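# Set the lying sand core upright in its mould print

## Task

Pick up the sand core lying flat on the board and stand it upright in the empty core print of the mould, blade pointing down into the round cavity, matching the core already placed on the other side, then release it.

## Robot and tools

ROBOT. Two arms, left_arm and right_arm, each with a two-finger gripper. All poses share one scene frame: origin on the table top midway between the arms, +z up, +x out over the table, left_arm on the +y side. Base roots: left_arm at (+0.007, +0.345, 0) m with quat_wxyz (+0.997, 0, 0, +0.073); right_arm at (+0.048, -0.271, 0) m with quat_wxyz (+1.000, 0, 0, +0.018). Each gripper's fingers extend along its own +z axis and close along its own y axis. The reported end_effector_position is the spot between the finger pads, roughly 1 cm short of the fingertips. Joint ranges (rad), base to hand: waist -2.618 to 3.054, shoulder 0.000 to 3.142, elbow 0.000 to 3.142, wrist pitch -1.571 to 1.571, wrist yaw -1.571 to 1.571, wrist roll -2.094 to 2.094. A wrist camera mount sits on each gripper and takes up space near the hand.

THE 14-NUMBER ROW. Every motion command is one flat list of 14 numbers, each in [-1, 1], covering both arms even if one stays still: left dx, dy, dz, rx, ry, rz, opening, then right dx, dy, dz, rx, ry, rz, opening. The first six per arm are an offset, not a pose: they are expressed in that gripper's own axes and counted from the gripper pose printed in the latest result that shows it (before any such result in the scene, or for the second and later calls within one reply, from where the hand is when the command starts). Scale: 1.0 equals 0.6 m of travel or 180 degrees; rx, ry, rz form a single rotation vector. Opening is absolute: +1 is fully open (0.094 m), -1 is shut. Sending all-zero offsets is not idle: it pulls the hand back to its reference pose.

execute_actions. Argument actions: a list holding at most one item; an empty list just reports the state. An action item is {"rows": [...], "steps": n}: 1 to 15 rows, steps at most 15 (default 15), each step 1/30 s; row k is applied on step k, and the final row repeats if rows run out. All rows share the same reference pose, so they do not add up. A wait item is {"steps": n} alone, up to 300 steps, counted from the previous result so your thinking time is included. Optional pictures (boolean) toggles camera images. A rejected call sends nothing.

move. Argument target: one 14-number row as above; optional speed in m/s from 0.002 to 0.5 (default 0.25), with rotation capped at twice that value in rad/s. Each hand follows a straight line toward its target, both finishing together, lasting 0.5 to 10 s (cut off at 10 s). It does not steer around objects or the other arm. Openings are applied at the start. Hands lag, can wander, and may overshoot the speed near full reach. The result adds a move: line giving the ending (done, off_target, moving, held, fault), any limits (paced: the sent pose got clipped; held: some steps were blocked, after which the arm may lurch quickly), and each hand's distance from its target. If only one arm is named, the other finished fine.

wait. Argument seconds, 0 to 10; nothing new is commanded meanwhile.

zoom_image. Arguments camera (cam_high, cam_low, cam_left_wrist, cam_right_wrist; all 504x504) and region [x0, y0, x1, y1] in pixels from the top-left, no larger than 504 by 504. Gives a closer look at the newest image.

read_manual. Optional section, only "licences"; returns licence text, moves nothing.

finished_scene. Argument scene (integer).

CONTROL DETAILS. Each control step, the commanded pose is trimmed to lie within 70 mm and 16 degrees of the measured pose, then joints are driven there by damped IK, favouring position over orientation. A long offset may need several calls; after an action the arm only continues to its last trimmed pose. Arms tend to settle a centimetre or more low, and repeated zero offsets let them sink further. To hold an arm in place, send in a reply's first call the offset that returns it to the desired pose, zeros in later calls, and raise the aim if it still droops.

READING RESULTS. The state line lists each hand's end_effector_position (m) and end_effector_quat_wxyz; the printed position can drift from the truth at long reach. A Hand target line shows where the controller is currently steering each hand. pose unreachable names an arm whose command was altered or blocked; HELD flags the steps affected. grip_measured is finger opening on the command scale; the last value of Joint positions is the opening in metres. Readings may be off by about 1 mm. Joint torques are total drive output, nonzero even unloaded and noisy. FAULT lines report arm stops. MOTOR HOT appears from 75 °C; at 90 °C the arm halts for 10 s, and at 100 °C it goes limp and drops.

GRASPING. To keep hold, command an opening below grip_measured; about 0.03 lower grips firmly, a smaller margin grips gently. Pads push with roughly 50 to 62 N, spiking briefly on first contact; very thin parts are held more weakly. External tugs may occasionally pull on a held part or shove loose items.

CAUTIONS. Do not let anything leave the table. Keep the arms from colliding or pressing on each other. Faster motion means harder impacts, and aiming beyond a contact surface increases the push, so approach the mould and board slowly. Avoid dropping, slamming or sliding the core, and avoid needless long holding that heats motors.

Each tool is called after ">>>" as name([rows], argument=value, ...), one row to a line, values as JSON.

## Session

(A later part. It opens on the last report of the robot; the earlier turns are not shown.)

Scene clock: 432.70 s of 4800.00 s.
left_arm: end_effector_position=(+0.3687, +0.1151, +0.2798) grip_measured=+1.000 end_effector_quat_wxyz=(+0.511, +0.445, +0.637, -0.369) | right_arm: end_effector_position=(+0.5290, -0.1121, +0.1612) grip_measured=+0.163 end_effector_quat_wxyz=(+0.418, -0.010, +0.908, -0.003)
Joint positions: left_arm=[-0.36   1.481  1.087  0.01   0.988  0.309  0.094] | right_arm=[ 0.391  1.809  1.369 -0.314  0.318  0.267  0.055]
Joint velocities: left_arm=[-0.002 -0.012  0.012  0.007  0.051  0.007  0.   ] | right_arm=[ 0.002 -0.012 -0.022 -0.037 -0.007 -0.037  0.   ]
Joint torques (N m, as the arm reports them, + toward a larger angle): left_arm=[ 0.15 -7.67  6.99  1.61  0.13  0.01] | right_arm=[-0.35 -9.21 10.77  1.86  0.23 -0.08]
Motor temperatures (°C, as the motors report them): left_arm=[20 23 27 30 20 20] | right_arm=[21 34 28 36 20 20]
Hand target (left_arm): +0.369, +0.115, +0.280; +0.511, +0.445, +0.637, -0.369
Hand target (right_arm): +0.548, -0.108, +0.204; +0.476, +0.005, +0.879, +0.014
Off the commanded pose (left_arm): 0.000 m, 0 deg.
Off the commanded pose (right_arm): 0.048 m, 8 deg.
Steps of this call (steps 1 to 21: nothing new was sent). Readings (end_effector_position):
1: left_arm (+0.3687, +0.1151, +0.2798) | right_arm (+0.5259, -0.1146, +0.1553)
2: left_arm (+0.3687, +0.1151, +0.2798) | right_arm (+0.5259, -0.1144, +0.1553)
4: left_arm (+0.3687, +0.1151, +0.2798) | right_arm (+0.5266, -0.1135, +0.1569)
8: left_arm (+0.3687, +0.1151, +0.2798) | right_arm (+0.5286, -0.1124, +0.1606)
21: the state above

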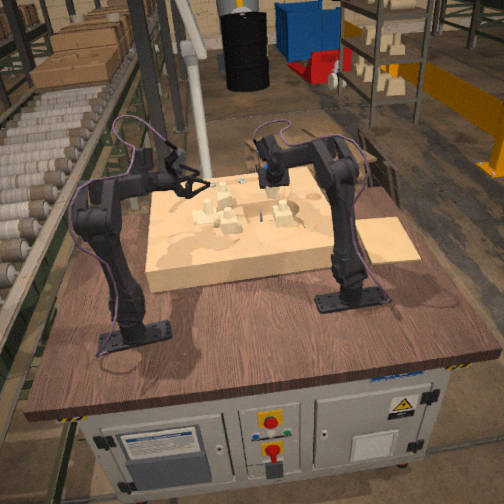

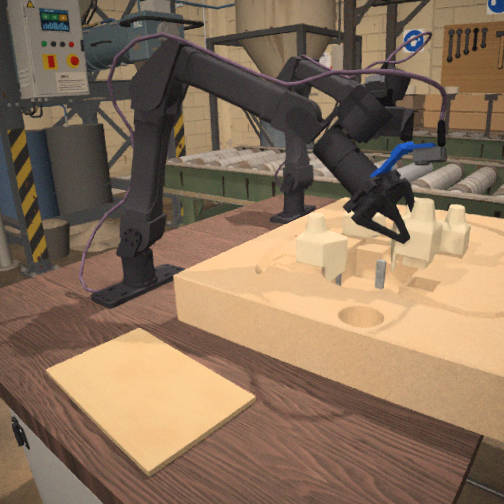

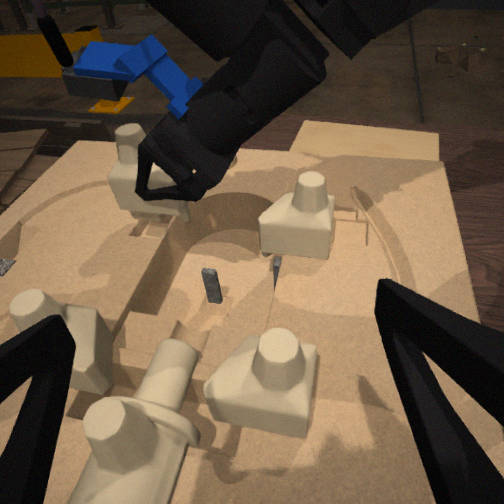

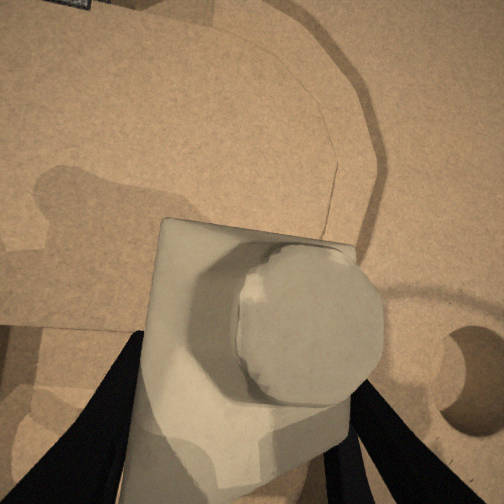

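>>> zoom_image(camera="cam_low", region=[380, 230, 460, 310])

>>> zoom_image(camera="cam_left_wrist", region=[115, 180, 205, 270])

Region (380, 230, 460, 310) of cam_low's 504x504 image, scaled by 6.300, with more detail than that image has.

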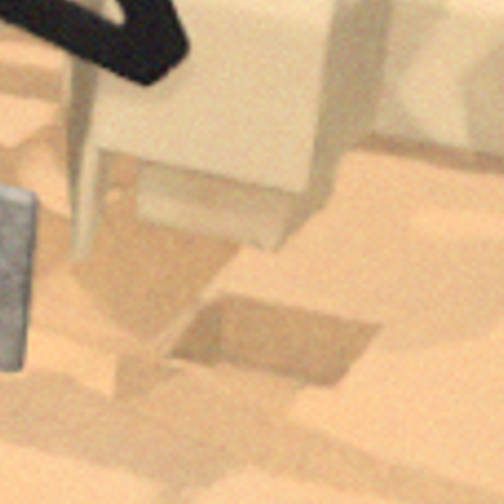

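Region (115, 180, 205, 270) of cam_left_wrist's 504x504 image, scaled by 5.600, with more detail than that image has.

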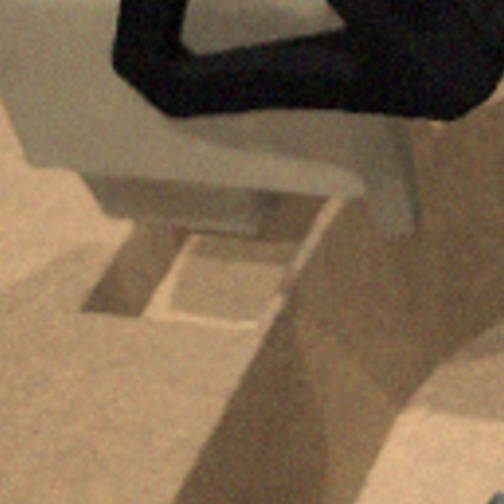

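>>> execute_actions([
  {"rows": [[0,0,0,0,0,0,1,-0.0742,0.0048,-0.016,-0.0064,-0.0414,0.0121,0.13],[0,0,0,0,0,0,1,-0.0735,0.0042,-0.0138,-0.0069,-0.0414,0.0118,0.13],[0,0,0,0,0,0,1,-0.0728,0.0036,-0.0116,-0.0074,-0.0413,0.0114,0.13],[0,0,0,0,0,0,1,-0.0721,0.003,-0.0094,-0.0079,-0.0412,0.0111,0.13],[0,0,0,0,0,0,1,-0.0714,0.0024,-0.0072,-0.0084,-0.0411,0.0107,0.13],[0,0,0,0,0,0,1,-0.0707,0.0018,-0.005,-0.0089,-0.0411,0.0104,0.13],[0,0,0,0,0,0,1,-0.07,0.0012,-0.0028,-0.0094,-0.041,0.01,0.13],[0,0,0,0,0,0,1,-0.0692,0.0006,-0.0006,-0.0099,-0.0409,0.0097,0.13],[0,0,0,0,0,0,1,-0.0685,0,0.0016,-0.0103,-0.0408,0.0094,0.13],[0,0,0,0,0,0,1,-0.0678,-0.0005,0.0038,-0.0107,-0.0408,0.0091,0.13],[0,0,0,0,0,0,1,-0.0671,-0.001,0.006,-0.0111,-0.0407,0.0088,0.13]], "steps": 15},
], pictures=false)

>>> wait(seconds=0.7)

>>> zoom_image(camera="cam_low", region=[380, 230, 460, 310])

>>> zoom_image(camera="cam_left_wrist", region=[115, 180, 205, 270])

Scene clock: 499.07 s of 4800.00 s.
left_arm: end_effector_position=(+0.3687, +0.1151, +0.2798) grip_measured=+1.000 end_effector_quat_wxyz=(+0.511, +0.445, +0.637, -0.369) | right_arm: end_effector_position=(+0.5385, -0.1158, +0.1631) grip_measured=+0.163 end_effector_quat_wxyz=(+0.429, -0.013, +0.903, +0.004)
Joint positions: left_arm=[-0.36   1.481  1.087  0.01   0.988  0.309  0.094] | right_arm=[ 0.368  1.819  1.369 -0.271  0.292  0.242  0.055]
Joint velocities: left_arm=[ 0.012  0.012 -0.007 -0.007  0.022 -0.051  0.   ] | right_arm=[-0.022  0.09   0.022  0.037  0.037 -0.022 -0.   ]
Joint torques (N m, as the arm reports them, + toward a larger angle): left_arm=[ 0.04 -7.74  7.    1.61  0.15  0.03] | right_arm=[-0.35 -8.85  8.98  1.94  0.19 -0.04]
Motor temperatures (°C, as the motors report them): left_arm=[20 23 27 31 20 20] | right_arm=[21 37 33 40 20 20]
Hand target (left_arm): +0.369, +0.115, +0.280; +0.511, +0.445, +0.637, -0.369
Hand target (right_arm): +0.555, -0.113, +0.190; +0.474, -0.004, +0.880, +0.018
Off the commanded pose (left_arm): 0.000 m, 0 deg.
Off the commanded pose (right_arm): 0.033 m, 6 deg.
Steps of this call (steps 1 to 90: nothing new was sent; then 62.87 s passed at rest; steps 91 to 105: all 15 steps of this action). Readings (end_effector_position):
91: left_arm (+0.3687, +0.1151, +0.2798) | right_arm (+0.5290, -0.1121, +0.1612)
92: left_arm (+0.3687, +0.1151, +0.2798) | right_arm (+0.5291, -0.1119, +0.1613)
94: left_arm (+0.3687, +0.1151, +0.2798) | right_arm (+0.5295, -0.1114, +0.1618)
98: left_arm (+0.3687, +0.1151, +0.2798) | right_arm (+0.5321, -0.1118, +0.1636)
105: the state above

Scene clock: 499.77 s of 4800.00 s.
left_arm: end_effector_position=(+0.3687, +0.1151, +0.2798) grip_measured=+1.000 end_effector_quat_wxyz=(+0.511, +0.445, +0.637, -0.369) | right_arm: end_effector_position=(+0.5392, -0.1145, +0.1601) grip_measured=+0.163 end_effector_quat_wxyz=(+0.427, -0.016, +0.904, +0.005)
Joint positions: left_arm=[-0.36   1.481  1.087  0.01   0.988  0.309  0.094] | right_arm=[ 0.367  1.826  1.369 -0.267  0.286  0.239  0.055]
Joint velocities: left_arm=[ 0.017  0.007 -0.007  0.007 -0.066  0.037  0.   ] | right_arm=[-0.007 -0.002 -0.002 -0.007  0.022  0.007 -0.001]
Joint torques (N m, as the arm reports them, + toward a larger angle): left_arm=[-0.05 -7.59  6.94  1.58  0.17  0.02] | right_arm=[-0.5  -9.15  8.78  1.96  0.16 -0.05]
Motor temperatures (°C, as the motors report them): left_arm=[20 23 27 31 20 20] | right_arm=[21 37 33 40 20 20]
Hand target (left_arm): +0.369, +0.115, +0.280; +0.511, +0.445, +0.637, -0.369
Hand target (right_arm): +0.555, -0.113, +0.190; +0.475, -0.004, +0.880, +0.018
Off the commanded pose (left_arm): 0.000 m, 0 deg.
Off the commanded pose (right_arm): 0.035 m, 7 deg.
Steps of this call (steps 1 to 21: nothing new was sent). Readings (end_effector_position):
1: left_arm (+0.3687, +0.1151, +0.2798) | right_arm (+0.5388, -0.1158, +0.1621)
2: left_arm (+0.3687, +0.1151, +0.2798) | right_arm (+0.5389, -0.1156, +0.1612)
4: left_arm (+0.3687, +0.1151, +0.2798) | right_arm (+0.5389, -0.1151, +0.1600)
8: left_arm (+0.3687, +0.1151, +0.2798) | right_arm (+0.5390, -0.1147, +0.1599)
21: the state above

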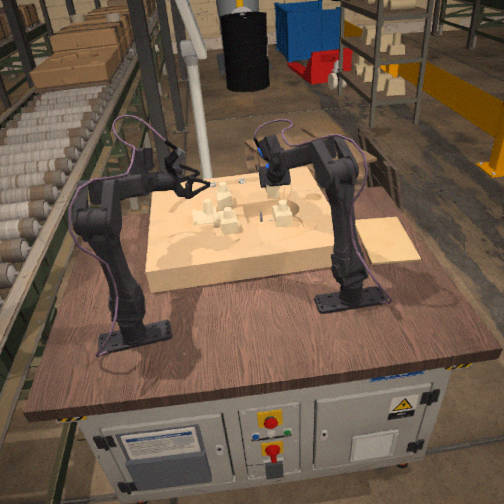

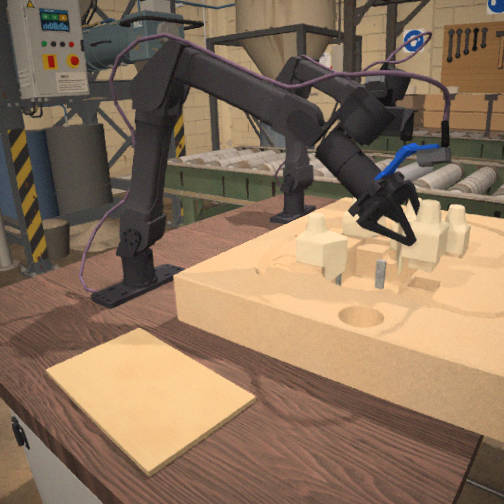

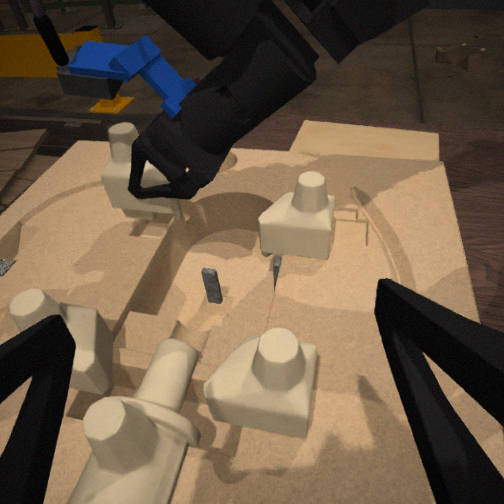

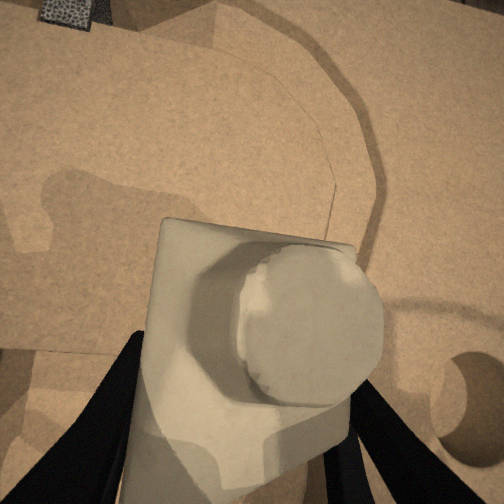

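Region (380, 230, 460, 310) of cam_low's 504x504 image, scaled by 6.300, with more detail than that image has.

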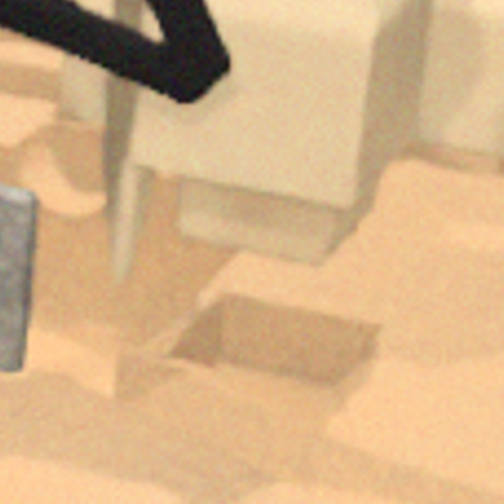

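Region (115, 180, 205, 270) of cam_left_wrist's 504x504 image, scaled by 5.600, with more detail than that image has.

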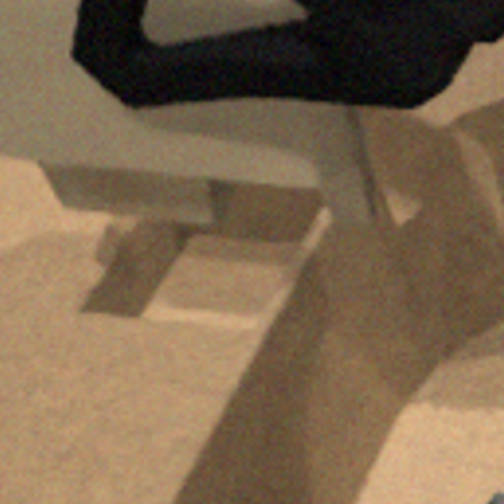

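>>> execute_actions([
  {"rows": [[0,0,0,0,0,0,1,-0.0535,0.0035,-0.0044,-0.0041,-0.0344,0.0089,0.13],[0,0,0,0,0,0,1,-0.0507,0.0037,-0.0027,-0.004,-0.0339,0.0089,0.13],[0,0,0,0,0,0,1,-0.0479,0.0039,-0.0011,-0.0038,-0.0333,0.0088,0.13],[0,0,0,0,0,0,1,-0.0456,0.0041,0.0003,-0.0037,-0.0329,0.0087,0.13],[0,0,0,0,0,0,1,-0.0438,0.0042,0.0014,-0.0036,-0.0325,0.0087,0.13],[0,0,0,0,0,0,1,-0.0421,0.0043,0.0024,-0.0035,-0.0322,0.0086,0.13],[0,0,0,0,0,0,1,-0.0405,0.0045,0.0033,-0.0034,-0.0319,0.0086,0.13],[0,0,0,0,0,0,1,-0.0389,0.0046,0.0043,-0.0033,-0.0316,0.0086,0.13],[0,0,0,0,0,0,1,-0.0373,0.0047,0.0052,-0.0032,-0.0312,0.0085,0.13],[0,0,0,0,0,0,1,-0.0357,0.0048,0.0062,-0.0031,-0.0309,0.0085,0.13],[0,0,0,0,0,0,1,-0.0343,0.0049,0.007,-0.0031,-0.0306,0.0084,0.13],[0,0,0,0,0,0,1,-0.0331,0.005,0.0077,-0.003,-0.0304,0.0084,0.13]], "steps": 15},
], pictures=false)

>>> wait(seconds=0.7)

>>> zoom_image(camera="cam_low", region=[380, 230, 460, 310])

>>> zoom_image(camera="cam_left_wrist", region=[115, 180, 205, 270])

Scene clock: 531.80 s of 4800.00 s.
left_arm: end_effector_position=(+0.3687, +0.1151, +0.2798) grip_measured=+1.000 end_effector_quat_wxyz=(+0.511, +0.445, +0.637, -0.369) | right_arm: end_effector_position=(+0.5423, -0.1131, +0.1539) grip_measured=+0.163 end_effector_quat_wxyz=(+0.430, -0.016, +0.902, +0.007)
Joint positions: left_arm=[-0.36   1.481  1.087  0.01   0.988  0.309  0.094] | right_arm=[ 0.367  1.84   1.356 -0.231  0.286  0.238  0.055]
Joint velocities: left_arm=[-0.002  0.002  0.002  0.007  0.007 -0.022  0.   ] | right_arm=[ 0.002  0.042 -0.1   -0.066 -0.007 -0.007  0.   ]
Joint torques (N m, as the arm reports them, + toward a larger angle): left_arm=[ 0.07 -7.67  6.87  1.6   0.14  0.  ] | right_arm=[-0.12 -8.95  7.54  1.98  0.2  -0.05]
Motor temperatures (°C, as the motors report them): left_arm=[20 24 27 31 20 20] | right_arm=[21 37 31 42 19 20]
Hand target (left_arm): +0.369, +0.115, +0.280; +0.511, +0.445, +0.637, -0.369
Hand target (right_arm): +0.554, -0.112, +0.173; +0.468, -0.005, +0.883, +0.015
Off the commanded pose (left_arm): 0.000 m, 0 deg.
Off the commanded pose (right_arm): 0.023 m, 5 deg.
Steps of this call (steps 1 to 90: nothing new was sent; then 28.53 s passed at rest; steps 91 to 105: all 15 steps of this action). Readings (end_effector_position):
91: left_arm (+0.3687, +0.1151, +0.2798) | right_arm (+0.5392, -0.1144, +0.1602)
92: left_arm (+0.3687, +0.1151, +0.2798) | right_arm (+0.5394, -0.1144, +0.1604)
94: left_arm (+0.3687, +0.1151, +0.2798) | right_arm (+0.5399, -0.1141, +0.1611)
98: left_arm (+0.3687, +0.1151, +0.2798) | right_arm (+0.5415, -0.1135, +0.1626)
105: the state above

Scene clock: 532.50 s of 4800.00 s.
left_arm: end_effector_position=(+0.3687, +0.1151, +0.2798) grip_measured=+1.000 end_effector_quat_wxyz=(+0.511, +0.445, +0.637, -0.369) | right_arm: end_effector_position=(+0.5412, -0.1136, +0.1488) grip_measured=+0.163 end_effector_quat_wxyz=(+0.426, -0.017, +0.904, +0.005)
Joint positions: left_arm=[-0.36   1.481  1.087  0.01   0.988  0.309  0.094] | right_arm=[ 0.367  1.845  1.349 -0.23   0.286  0.238  0.055]
Joint velocities: left_arm=[-0.012 -0.012 -0.002 -0.007  0.081  0.037  0.   ] | right_arm=[ 0.007  0.007 -0.012 -0.051  0.007 -0.081 -0.001]
Joint torques (N m, as the arm reports them, + toward a larger angle): left_arm=[ 0.04 -7.66  6.88  1.6   0.15  0.03] | right_arm=[-0.22 -9.39  7.65  1.96  0.22 -0.05]
Motor temperatures (°C, as the motors report them): left_arm=[20 24 27 31 20 20] | right_arm=[21 37 31 42 19 20]
Hand target (left_arm): +0.369, +0.115, +0.280; +0.511, +0.445, +0.637, -0.369
Hand target (right_arm): +0.554, -0.112, +0.173; +0.468, -0.005, +0.883, +0.015
Off the commanded pose (left_arm): 0.000 m, 0 deg.
Off the commanded pose (right_arm): 0.028 m, 6 deg.
Steps of this call (steps 1 to 21: nothing new was sent). Readings (end_effector_position):
1: left_arm (+0.3687, +0.1151, +0.2798) | right_arm (+0.5417, -0.1134, +0.1520)
2: left_arm (+0.3687, +0.1151, +0.2798) | right_arm (+0.5414, -0.1135, +0.1505)
4: left_arm (+0.3687, +0.1151, +0.2798) | right_arm (+0.5411, -0.1136, +0.1487)
8: left_arm (+0.3687, +0.1151, +0.2798) | right_arm (+0.5412, -0.1136, +0.1488)
21: the state above

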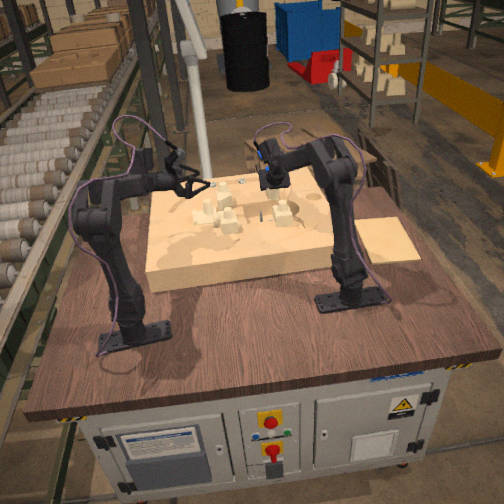

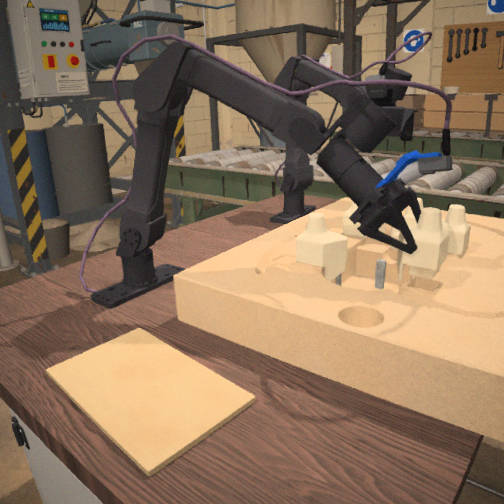

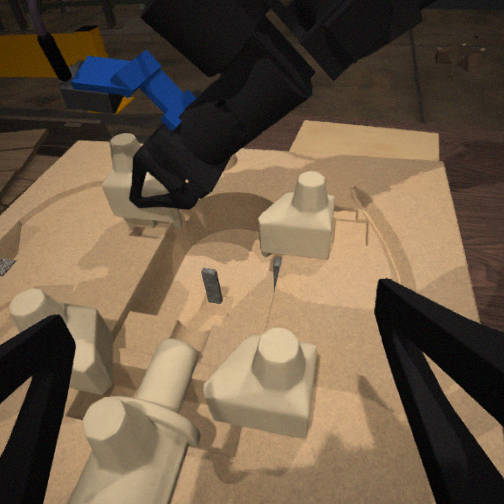

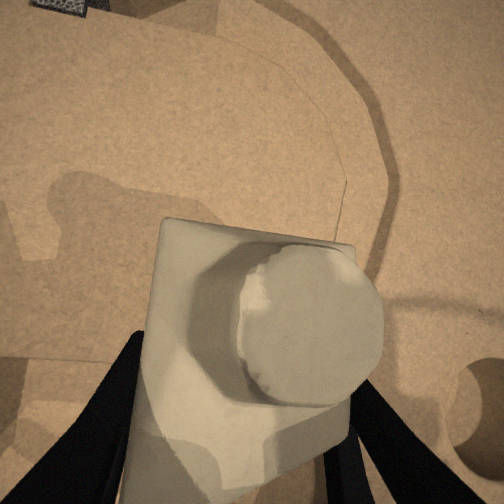

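Region (380, 230, 460, 310) of cam_low's 504x504 image, scaled by 6.300, with more detail than that image has.

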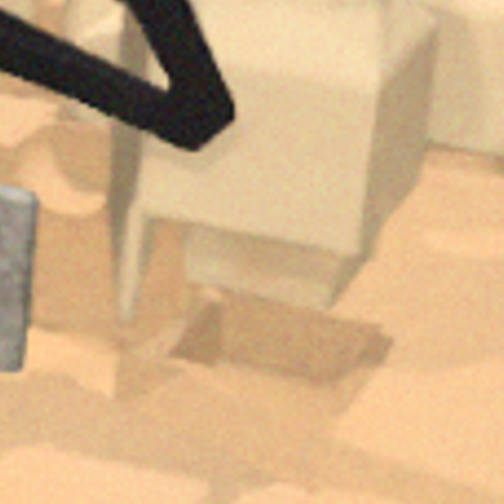

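Region (115, 180, 205, 270) of cam_left_wrist's 504x504 image, scaled by 5.600, with more detail than that image has.

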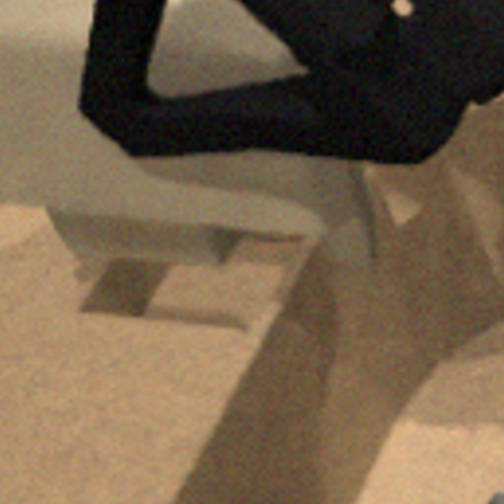

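>>> execute_actions([
  {"rows": [[0,0,0,0,0,0,1,-0.0463,0.0012,-0.0067,-0.0025,-0.0313,0.0094,0.13],[0,0,0,0,0,0,1,-0.0472,-0.0008,-0.0065,-0.002,-0.0316,0.01,0.13],[0,0,0,0,0,0,1,-0.048,-0.0029,-0.0062,-0.0014,-0.0319,0.0106,0.13],[0,0,0,0,0,0,1,-0.0489,-0.0049,-0.006,-0.0009,-0.0322,0.0112,0.13],[0,0,0,0,0,0,1,-0.0497,-0.007,-0.0057,-0.0003,-0.0325,0.0118,0.13],[0,0,0,0,0,0,1,-0.0497,-0.007,-0.0057,-0.0003,-0.0325,0.0118,0.13],[0,0,0,0,0,0,1,-0.048,-0.0072,-0.005,-0.0003,-0.0324,0.0118,0.13],[0,0,0,0,0,0,1,-0.0463,-0.0074,-0.0042,-0.0002,-0.0322,0.0117,0.13],[0,0,0,0,0,0,1,-0.0446,-0.0076,-0.0035,-0.0002,-0.0321,0.0117,0.13],[0,0,0,0,0,0,1,-0.043,-0.0077,-0.0028,-0.0002,-0.032,0.0116,0.13],[0,0,0,0,0,0,1,-0.0413,-0.0079,-0.0021,-0.0002,-0.0319,0.0116,0.13],[0,0,0,0,0,0,1,-0.0396,-0.0081,-0.0013,-0.0001,-0.0317,0.0115,0.13],[0,0,0,0,0,0,1,-0.0379,-0.0083,-0.0006,-0.0001,-0.0316,0.0115,0.13]], "steps": 15},
], pictures=false)

>>> wait(seconds=0.7)

>>> zoom_image(camera="cam_low", region=[380, 230, 460, 310])

>>> zoom_image(camera="cam_left_wrist", region=[115, 180, 205, 270])

Scene clock: 561.87 s of 4800.00 s.
left_arm: end_effector_position=(+0.3687, +0.1151, +0.2798) grip_measured=+1.000 end_effector_quat_wxyz=(+0.511, +0.445, +0.637, -0.369) | right_arm: end_effector_position=(+0.5409, -0.1167, +0.1438) grip_measured=+0.163 end_effector_quat_wxyz=(+0.427, -0.014, +0.904, +0.004)
Joint positions: left_arm=[-0.36   1.481  1.087  0.01   0.988  0.309  0.094] | right_arm=[ 0.362  1.845  1.327 -0.207  0.286  0.238  0.055]
Joint velocities: left_arm=[-0.027 -0.007 -0.007  0.022 -0.037  0.037  0.   ] | right_arm=[ 0.002 -0.012 -0.095  0.037 -0.081  0.139 -0.   ]
Joint torques (N m, as the arm reports them, + toward a larger angle): left_arm=[ 0.07 -7.67  7.    1.61  0.14  0.  ] | right_arm=[-0.6  -9.39  7.88  1.98  0.2  -0.05]
Motor temperatures (°C, as the motors report them): left_arm=[20 24 27 31 20 20] | right_arm=[21 38 30 43 19 20]
Hand target (left_arm): +0.369, +0.115, +0.280; +0.511, +0.445, +0.637, -0.369
Hand target (right_arm): +0.554, -0.119, +0.167; +0.469, +0.001, +0.883, +0.013
Off the commanded pose (left_arm): 0.000 m, 0 deg.
Off the commanded pose (right_arm): 0.027 m, 6 deg.
Steps of this call (steps 1 to 90: nothing new was sent; then 25.87 s passed at rest; steps 91 to 105: all 15 steps of this action). Readings (end_effector_position):
91: left_arm (+0.3687, +0.1151, +0.2798) | right_arm (+0.5412, -0.1136, +0.1488)
92: left_arm (+0.3687, +0.1151, +0.2798) | right_arm (+0.5412, -0.1136, +0.1488)
94: left_arm (+0.3687, +0.1151, +0.2798) | right_arm (+0.5413, -0.1136, +0.1489)
98: left_arm (+0.3687, +0.1151, +0.2798) | right_arm (+0.5420, -0.1147, +0.1493)
105: the state above

Scene clock: 562.57 s of 4800.00 s.
left_arm: end_effector_position=(+0.3687, +0.1151, +0.2798) grip_measured=+1.000 end_effector_quat_wxyz=(+0.511, +0.445, +0.637, -0.369) | right_arm: end_effector_position=(+0.5400, -0.1171, +0.1415) grip_measured=+0.163 end_effector_quat_wxyz=(+0.425, -0.014, +0.905, +0.004)
Joint positions: left_arm=[-0.36   1.481  1.087  0.01   0.988  0.309  0.094] | right_arm=[ 0.362  1.845  1.32  -0.203  0.286  0.238  0.055]
Joint velocities: left_arm=[ 0.002  0.002 -0.012 -0.051 -0.007 -0.081  0.   ] | right_arm=[-0.007  0.012  0.007 -0.037 -0.007 -0.066  0.   ]
Joint torques (N m, as the arm reports them, + toward a larger angle): left_arm=[ 0.01 -7.64  6.92  1.62  0.15 -0.04] | right_arm=[-0.68 -9.48  7.67  2.01  0.19 -0.02]
Motor temperatures (°C, as the motors report them): left_arm=[20 24 27 31 20 20] | right_arm=[21 38 30 43 19 20]
Hand target (left_arm): +0.369, +0.115, +0.280; +0.511, +0.445, +0.637, -0.369
Hand target (right_arm): +0.554, -0.119, +0.167; +0.469, +0.001, +0.883, +0.013
Off the commanded pose (left_arm): 0.000 m, 0 deg.
Off the commanded pose (right_arm): 0.030 m, 6 deg.
Steps of this call (steps 1 to 21: nothing new was sent). Readings (end_effector_position):
1: left_arm (+0.3687, +0.1151, +0.2798) | right_arm (+0.5403, -0.1170, +0.1426)
2: left_arm (+0.3687, +0.1151, +0.2798) | right_arm (+0.5398, -0.1172, +0.1416)
4: left_arm (+0.3687, +0.1151, +0.2798) | right_arm (+0.5394, -0.1174, +0.1408)
8: left_arm (+0.3687, +0.1151, +0.2798) | right_arm (+0.5398, -0.1172, +0.1413)
21: the state above

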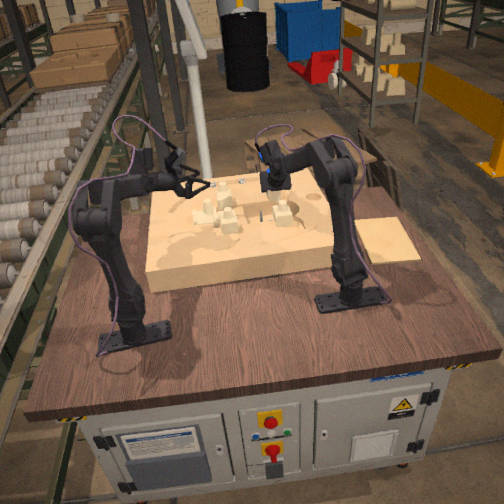

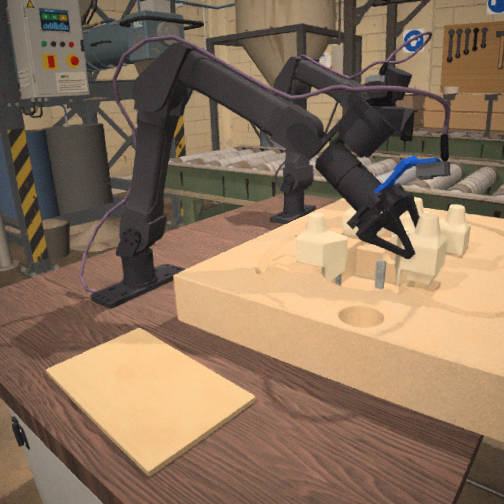

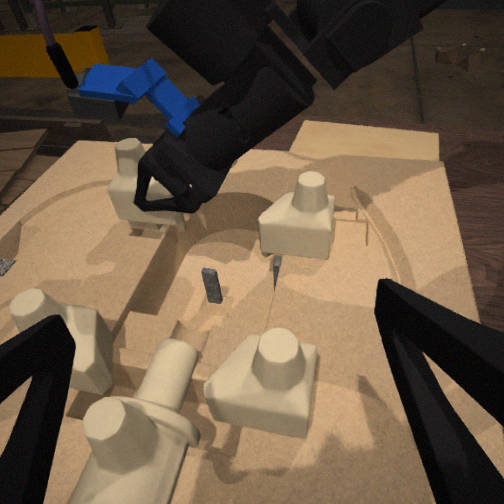

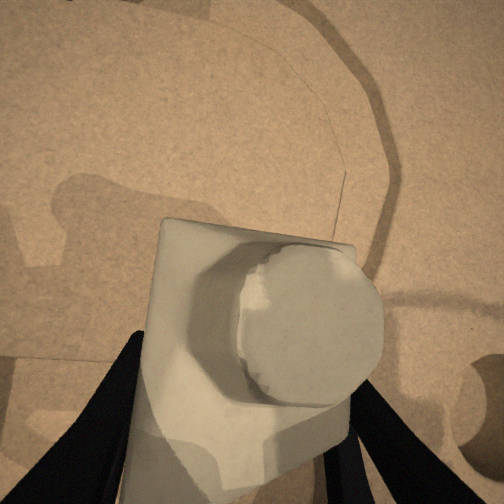

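Region (380, 230, 460, 310) of cam_low's 504x504 image, scaled by 6.300, with more detail than that image has.

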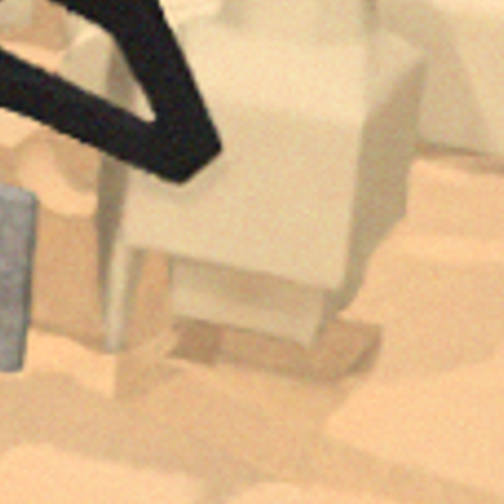

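Region (115, 180, 205, 270) of cam_left_wrist's 504x504 image, scaled by 5.600, with more detail than that image has.

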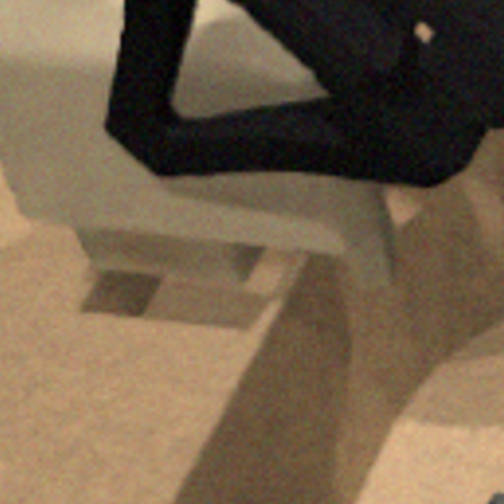

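>>> execute_actions([
  {"rows": [[0,0,0,0,0,0,1,-0.0487,-0.0018,-0.0056,-0.0018,-0.0324,0.0107,0.13],[0,0,0,0,0,0,1,-0.0487,-0.0011,-0.0046,-0.0019,-0.0326,0.0107,0.13],[0,0,0,0,0,0,1,-0.0486,-0.0004,-0.0035,-0.0021,-0.0328,0.0106,0.13],[0,0,0,0,0,0,1,-0.0486,0.0003,-0.0025,-0.0023,-0.033,0.0106,0.13],[0,0,0,0,0,0,1,-0.0485,0.001,-0.0014,-0.0024,-0.0332,0.0106,0.13],[0,0,0,0,0,0,1,-0.0484,0.0017,-0.0003,-0.0026,-0.0334,0.0106,0.13],[0,0,0,0,0,0,1,-0.0484,0.0024,0.0007,-0.0027,-0.0336,0.0105,0.13],[0,0,0,0,0,0,1,-0.0483,0.0031,0.0018,-0.0029,-0.0338,0.0105,0.13]], "steps": 15},
], pictures=false)

>>> wait(seconds=0.5)

>>> zoom_image(camera="cam_low", region=[380, 230, 460, 310])

>>> zoom_image(camera="cam_left_wrist", region=[115, 180, 205, 270])

Scene clock: 583.13 s of 4800.00 s.
left_arm: end_effector_position=(+0.3687, +0.1151, +0.2798) grip_measured=+1.000 end_effector_quat_wxyz=(+0.511, +0.445, +0.637, -0.369) | right_arm: end_effector_position=(+0.5426, -0.1160, +0.1448) grip_measured=+0.163 end_effector_quat_wxyz=(+0.433, -0.013, +0.901, +0.007)
Joint positions: left_arm=[-0.36   1.481  1.087  0.01   0.988  0.309  0.094] | right_arm=[ 0.362  1.845  1.32  -0.185  0.286  0.238  0.055]
Joint velocities: left_arm=[-0.017  0.027  0.002 -0.022  0.037 -0.095  0.   ] | right_arm=[-0.017  0.002 -0.017 -0.066 -0.11   0.066 -0.   ]
Joint torques (N m, as the arm reports them, + toward a larger angle): left_arm=[-0.04 -7.63  6.98  1.62  0.13 -0.01] | right_arm=[-0.4  -8.23  7.83  1.94  0.17 -0.04]
Motor temperatures (°C, as the motors report them): left_arm=[20 24 27 31 20 20] | right_arm=[21 38 30 44 19 20]
Hand target (left_arm): +0.369, +0.115, +0.280; +0.511, +0.445, +0.637, -0.369
Hand target (right_arm): +0.557, -0.116, +0.164; +0.472, -0.001, +0.882, +0.015
Off the commanded pose (left_arm): 0.000 m, 0 deg.
Off the commanded pose (right_arm): 0.025 m, 5 deg.
Steps of this call (steps 1 to 90: nothing new was sent; then 17.07 s passed at rest; steps 91 to 105: all 15 steps of this action). Readings (end_effector_position):
91: left_arm (+0.3687, +0.1151, +0.2798) | right_arm (+0.5400, -0.1171, +0.1416)
92: left_arm (+0.3687, +0.1151, +0.2798) | right_arm (+0.5401, -0.1170, +0.1417)
94: left_arm (+0.3687, +0.1151, +0.2798) | right_arm (+0.5404, -0.1169, +0.1421)
98: left_arm (+0.3687, +0.1151, +0.2798) | right_arm (+0.5414, -0.1165, +0.1433)
105: the state above

Scene clock: 583.63 s of 4800.00 s.
left_arm: end_effector_position=(+0.3687, +0.1151, +0.2798) grip_measured=+1.000 end_effector_quat_wxyz=(+0.511, +0.445, +0.637, -0.369) | right_arm: end_effector_position=(+0.5428, -0.1159, +0.1450) grip_measured=+0.163 end_effector_quat_wxyz=(+0.433, -0.013, +0.901, +0.007)
Joint positions: left_arm=[-0.36   1.481  1.087  0.01   0.988  0.309  0.094] | right_arm=[ 0.362  1.845  1.32  -0.184  0.286  0.238  0.055]
Joint velocities: left_arm=[ 0.022 -0.002 -0.017  0.037  0.022 -0.051  0.   ] | right_arm=[-0.007  0.002  0.007  0.066 -0.051  0.037  0.   ]
Joint torques (N m, as the arm reports them, + toward a larger angle): left_arm=[-0.07 -7.73  6.89  1.61  0.12 -0.02] | right_arm=[-0.32 -8.28  8.04  1.97  0.19 -0.04]
Motor temperatures (°C, as the motors report them): left_arm=[20 24 27 31 20 20] | right_arm=[21 38 30 44 19 20]
Hand target (left_arm): +0.369, +0.115, +0.280; +0.511, +0.445, +0.637, -0.369
Hand target (right_arm): +0.557, -0.116, +0.164; +0.471, -0.001, +0.882, +0.015
Off the commanded pose (left_arm): 0.000 m, 0 deg.
Off the commanded pose (right_arm): 0.025 m, 5 deg.
Steps of this call (steps 1 to 15: nothing new was sent). Readings (end_effector_position):
1: left_arm (+0.3687, +0.1151, +0.2798) | right_arm (+0.5427, -0.1160, +0.1449)
2: left_arm (+0.3687, +0.1151, +0.2798) | right_arm (+0.5427, -0.1159, +0.1449)
4: left_arm (+0.3687, +0.1151, +0.2798) | right_arm (+0.5428, -0.1159, +0.1450)
8: left_arm (+0.3687, +0.1151, +0.2798) | right_arm (+0.5428, -0.1159, +0.1450)
15: the state above

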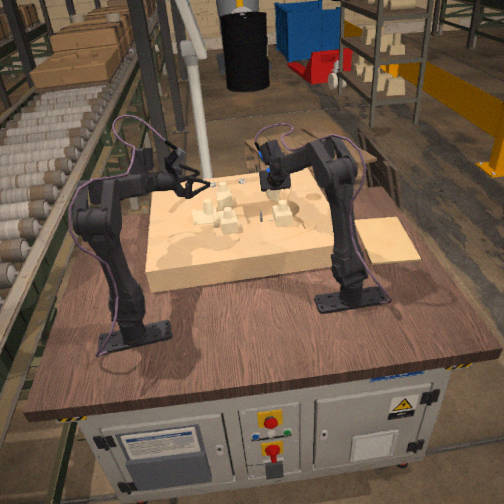

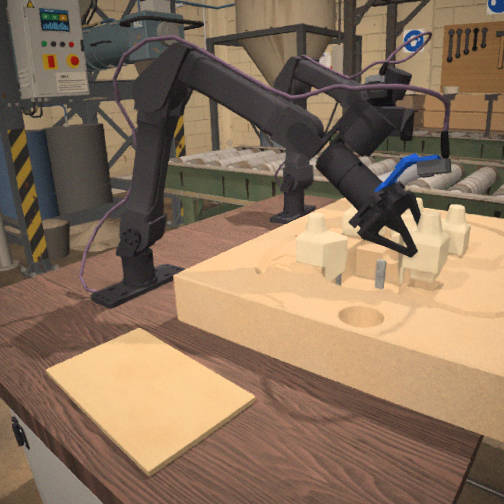

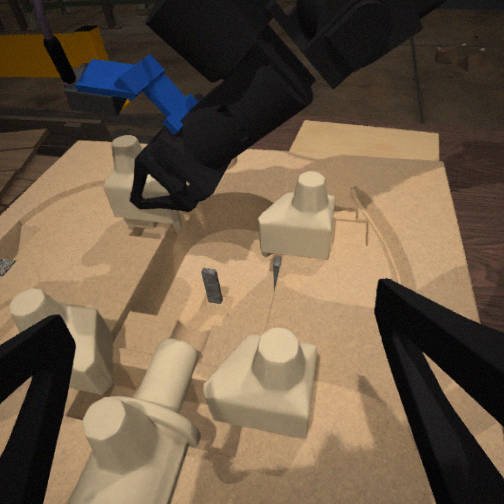

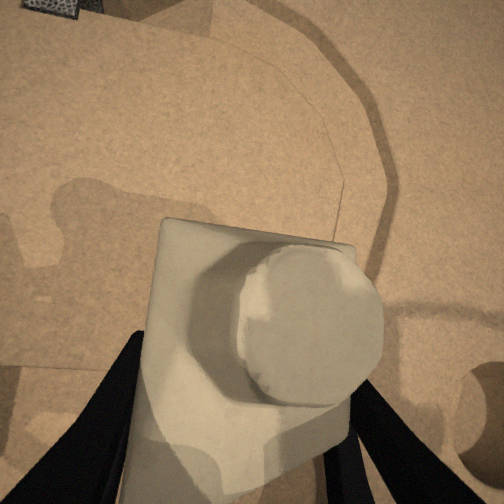

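Region (380, 230, 460, 310) of cam_low's 504x504 image, scaled by 6.300, with more detail than that image has.

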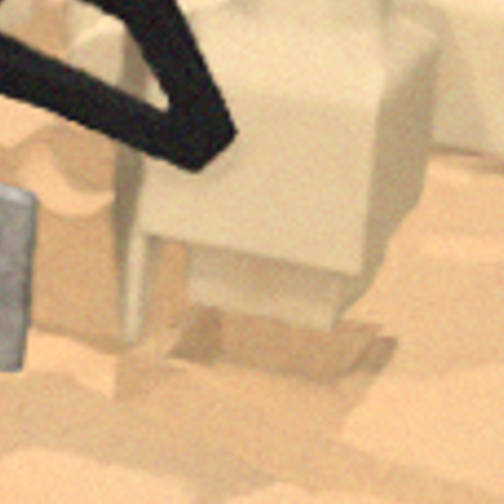

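Region (115, 180, 205, 270) of cam_left_wrist's 504x504 image, scaled by 5.600, with more detail than that image has.

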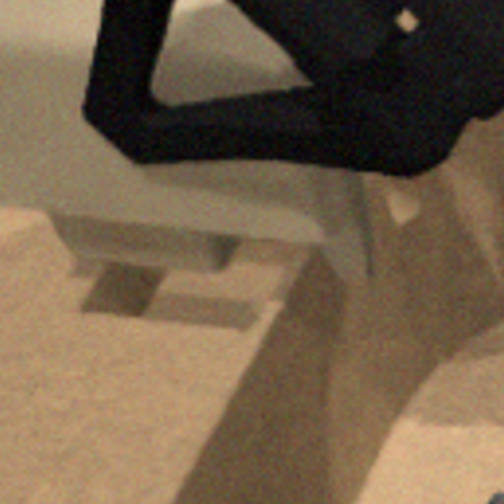

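>>> execute_actions([
  {"rows": [[0,0,0,0,0,0,1,-0.0395,0.0015,0.0038,-0.0013,-0.0276,0.0086,0.13],[0,0,0,0,0,0,1,-0.0382,0.0015,0.0049,-0.0011,-0.027,0.0084,0.13],[0,0,0,0,0,0,1,-0.0376,0.0016,0.0055,-0.001,-0.0267,0.0084,0.13],[0,0,0,0,0,0,1,-0.0376,0.0016,0.0055,-0.001,-0.0267,0.0084,0.13],[0,0,0,0,0,0,1,-0.0376,0.0016,0.0055,-0.001,-0.0267,0.0084,0.13],[0,0,0,0,0,0,1,-0.0376,0.0016,0.0055,-0.001,-0.0267,0.0084,0.13],[0,0,0,0,0,0,1,-0.0388,0.0015,0.0043,-0.0012,-0.0273,0.0085,0.13],[0,0,0,0,0,0,1,-0.0401,0.0014,0.0032,-0.0013,-0.0279,0.0087,0.13]], "steps": 15},
], pictures=false)

>>> wait(seconds=0.3)

>>> zoom_image(camera="cam_low", region=[380, 230, 460, 310])

>>> zoom_image(camera="cam_left_wrist", region=[115, 180, 205, 270])

Scene clock: 611.90 s of 4800.00 s.
left_arm: end_effector_position=(+0.3687, +0.1151, +0.2798) grip_measured=+1.000 end_effector_quat_wxyz=(+0.511, +0.445, +0.637, -0.369) | right_arm: end_effector_position=(+0.5441, -0.1154, +0.1373) grip_measured=+0.163 end_effector_quat_wxyz=(+0.429, -0.014, +0.903, +0.005)
Joint positions: left_arm=[-0.36   1.481  1.087  0.01   0.988  0.309  0.094] | right_arm=[ 0.362  1.863  1.32  -0.178  0.286  0.238  0.055]
Joint velocities: left_arm=[-0.002  0.012  0.007  0.037  0.037 -0.007  0.   ] | right_arm=[ 0.002 -0.002  0.012  0.022  0.037  0.066 -0.   ]
Joint torques (N m, as the arm reports them, + toward a larger angle): left_arm=[ 0.03 -7.59  6.92  1.61  0.14  0.  ] | right_arm=[-0.53 -9.51  7.88  1.95  0.18 -0.07]
Motor temperatures (°C, as the motors report them): left_arm=[20 24 27 31 20 20] | right_arm=[21 37 30 45 19 20]
Hand target (left_arm): +0.369, +0.115, +0.280; +0.511, +0.445, +0.637, -0.369
Hand target (right_arm): +0.557, -0.116, +0.163; +0.471, -0.000, +0.882, +0.014
Off the commanded pose (left_arm): 0.000 m, 0 deg.
Off the commanded pose (right_arm): 0.030 m, 6 deg.
Steps of this call (steps 1 to 90: nothing new was sent; then 24.77 s passed at rest; steps 91 to 105: all 15 steps of this action). Readings (end_effector_position):
91: left_arm (+0.3687, +0.1151, +0.2798) | right_arm (+0.5429, -0.1159, +0.1445)
92: left_arm (+0.3687, +0.1151, +0.2798) | right_arm (+0.5432, -0.1157, +0.1440)
94: left_arm (+0.3687, +0.1151, +0.2798) | right_arm (+0.5438, -0.1155, +0.1416)
98: left_arm (+0.3687, +0.1151, +0.2798) | right_arm (+0.5439, -0.1154, +0.1371)
105: the state above

Scene clock: 612.20 s of 4800.00 s.
left_arm: end_effector_position=(+0.3687, +0.1151, +0.2798) grip_measured=+1.000 end_effector_quat_wxyz=(+0.511, +0.445, +0.637, -0.369) | right_arm: end_effector_position=(+0.5441, -0.1154, +0.1373) grip_measured=+0.163 end_effector_quat_wxyz=(+0.429, -0.014, +0.903, +0.005)
Joint positions: left_arm=[-0.36   1.481  1.087  0.01   0.988  0.309  0.094] | right_arm=[ 0.362  1.863  1.32  -0.178  0.286  0.238  0.055]
Joint velocities: left_arm=[ 0.012 -0.002 -0.002  0.022  0.007  0.022  0.   ] | right_arm=[-0.017  0.002  0.002  0.051  0.022  0.007 -0.003]
Joint torques (N m, as the arm reports them, + toward a larger angle): left_arm=[ 0.14 -7.7   6.95  1.61  0.13  0.  ] | right_arm=[-0.51 -9.55  7.84  1.95  0.19 -0.04]
Motor temperatures (°C, as the motors report them): left_arm=[20 24 27 31 20 20] | right_arm=[21 37 30 45 19 20]
Hand target (left_arm): +0.369, +0.115, +0.280; +0.511, +0.445, +0.637, -0.369
Hand target (right_arm): +0.557, -0.116, +0.163; +0.471, -0.000, +0.882, +0.014
Off the commanded pose (left_arm): 0.000 m, 0 deg.
Off the commanded pose (right_arm): 0.030 m, 6 deg.
Steps of this call (steps 1 to 9: nothing new was sent). Readings (end_effector_position):
1: left_arm (+0.3687, +0.1151, +0.2798) | right_arm (+0.5441, -0.1154, +0.1373)
2: left_arm (+0.3687, +0.1151, +0.2798) | right_arm (+0.5441, -0.1154, +0.1373)
4: left_arm (+0.3687, +0.1151, +0.2798) | right_arm (+0.5441, -0.1154, +0.1373)
8: left_arm (+0.3687, +0.1151, +0.2798) | right_arm (+0.5441, -0.1154, +0.1373)
9: the state above

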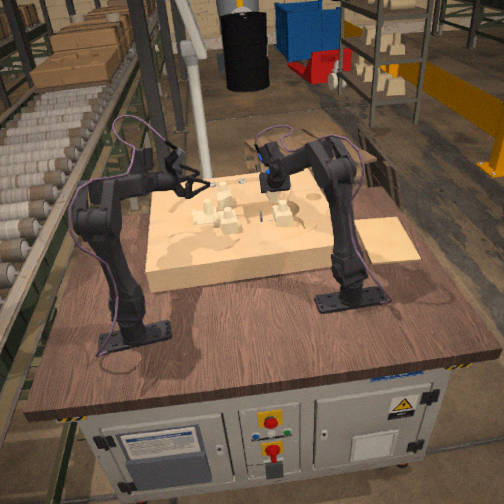

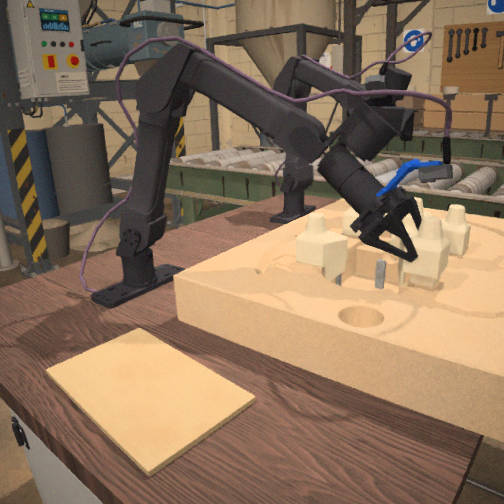

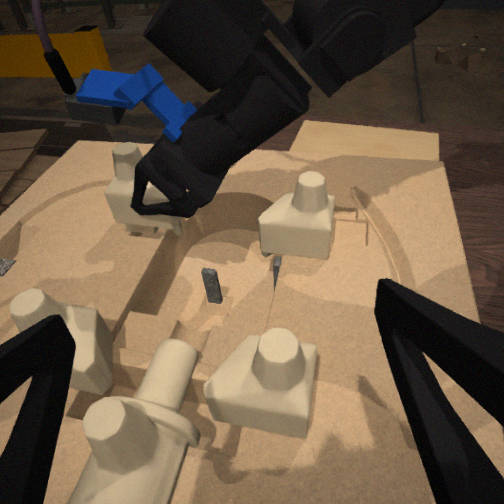

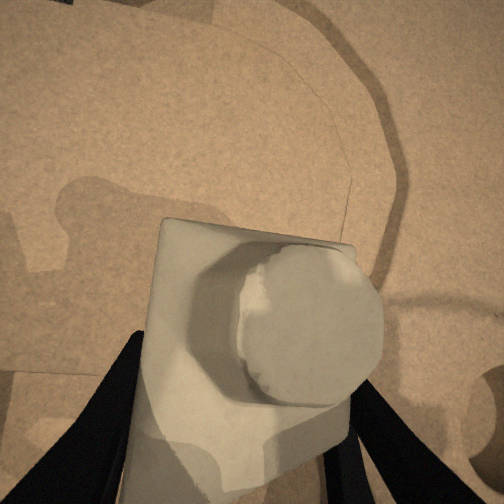

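Region (380, 230, 460, 310) of cam_low's 504x504 image, scaled by 6.300, with more detail than that image has.

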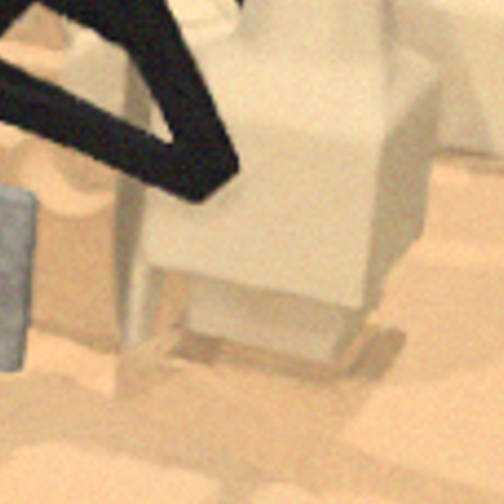

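Region (115, 180, 205, 270) of cam_left_wrist's 504x504 image, scaled by 5.600, with more detail than that image has.

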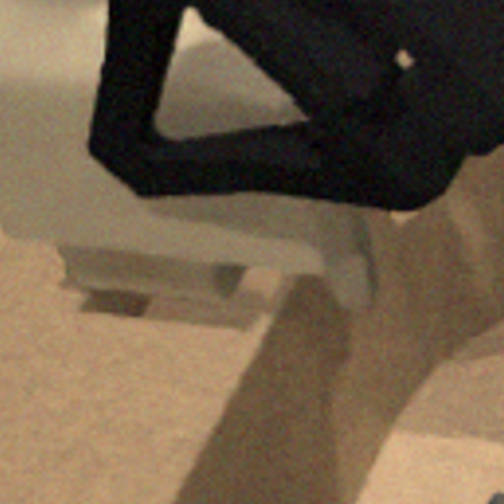

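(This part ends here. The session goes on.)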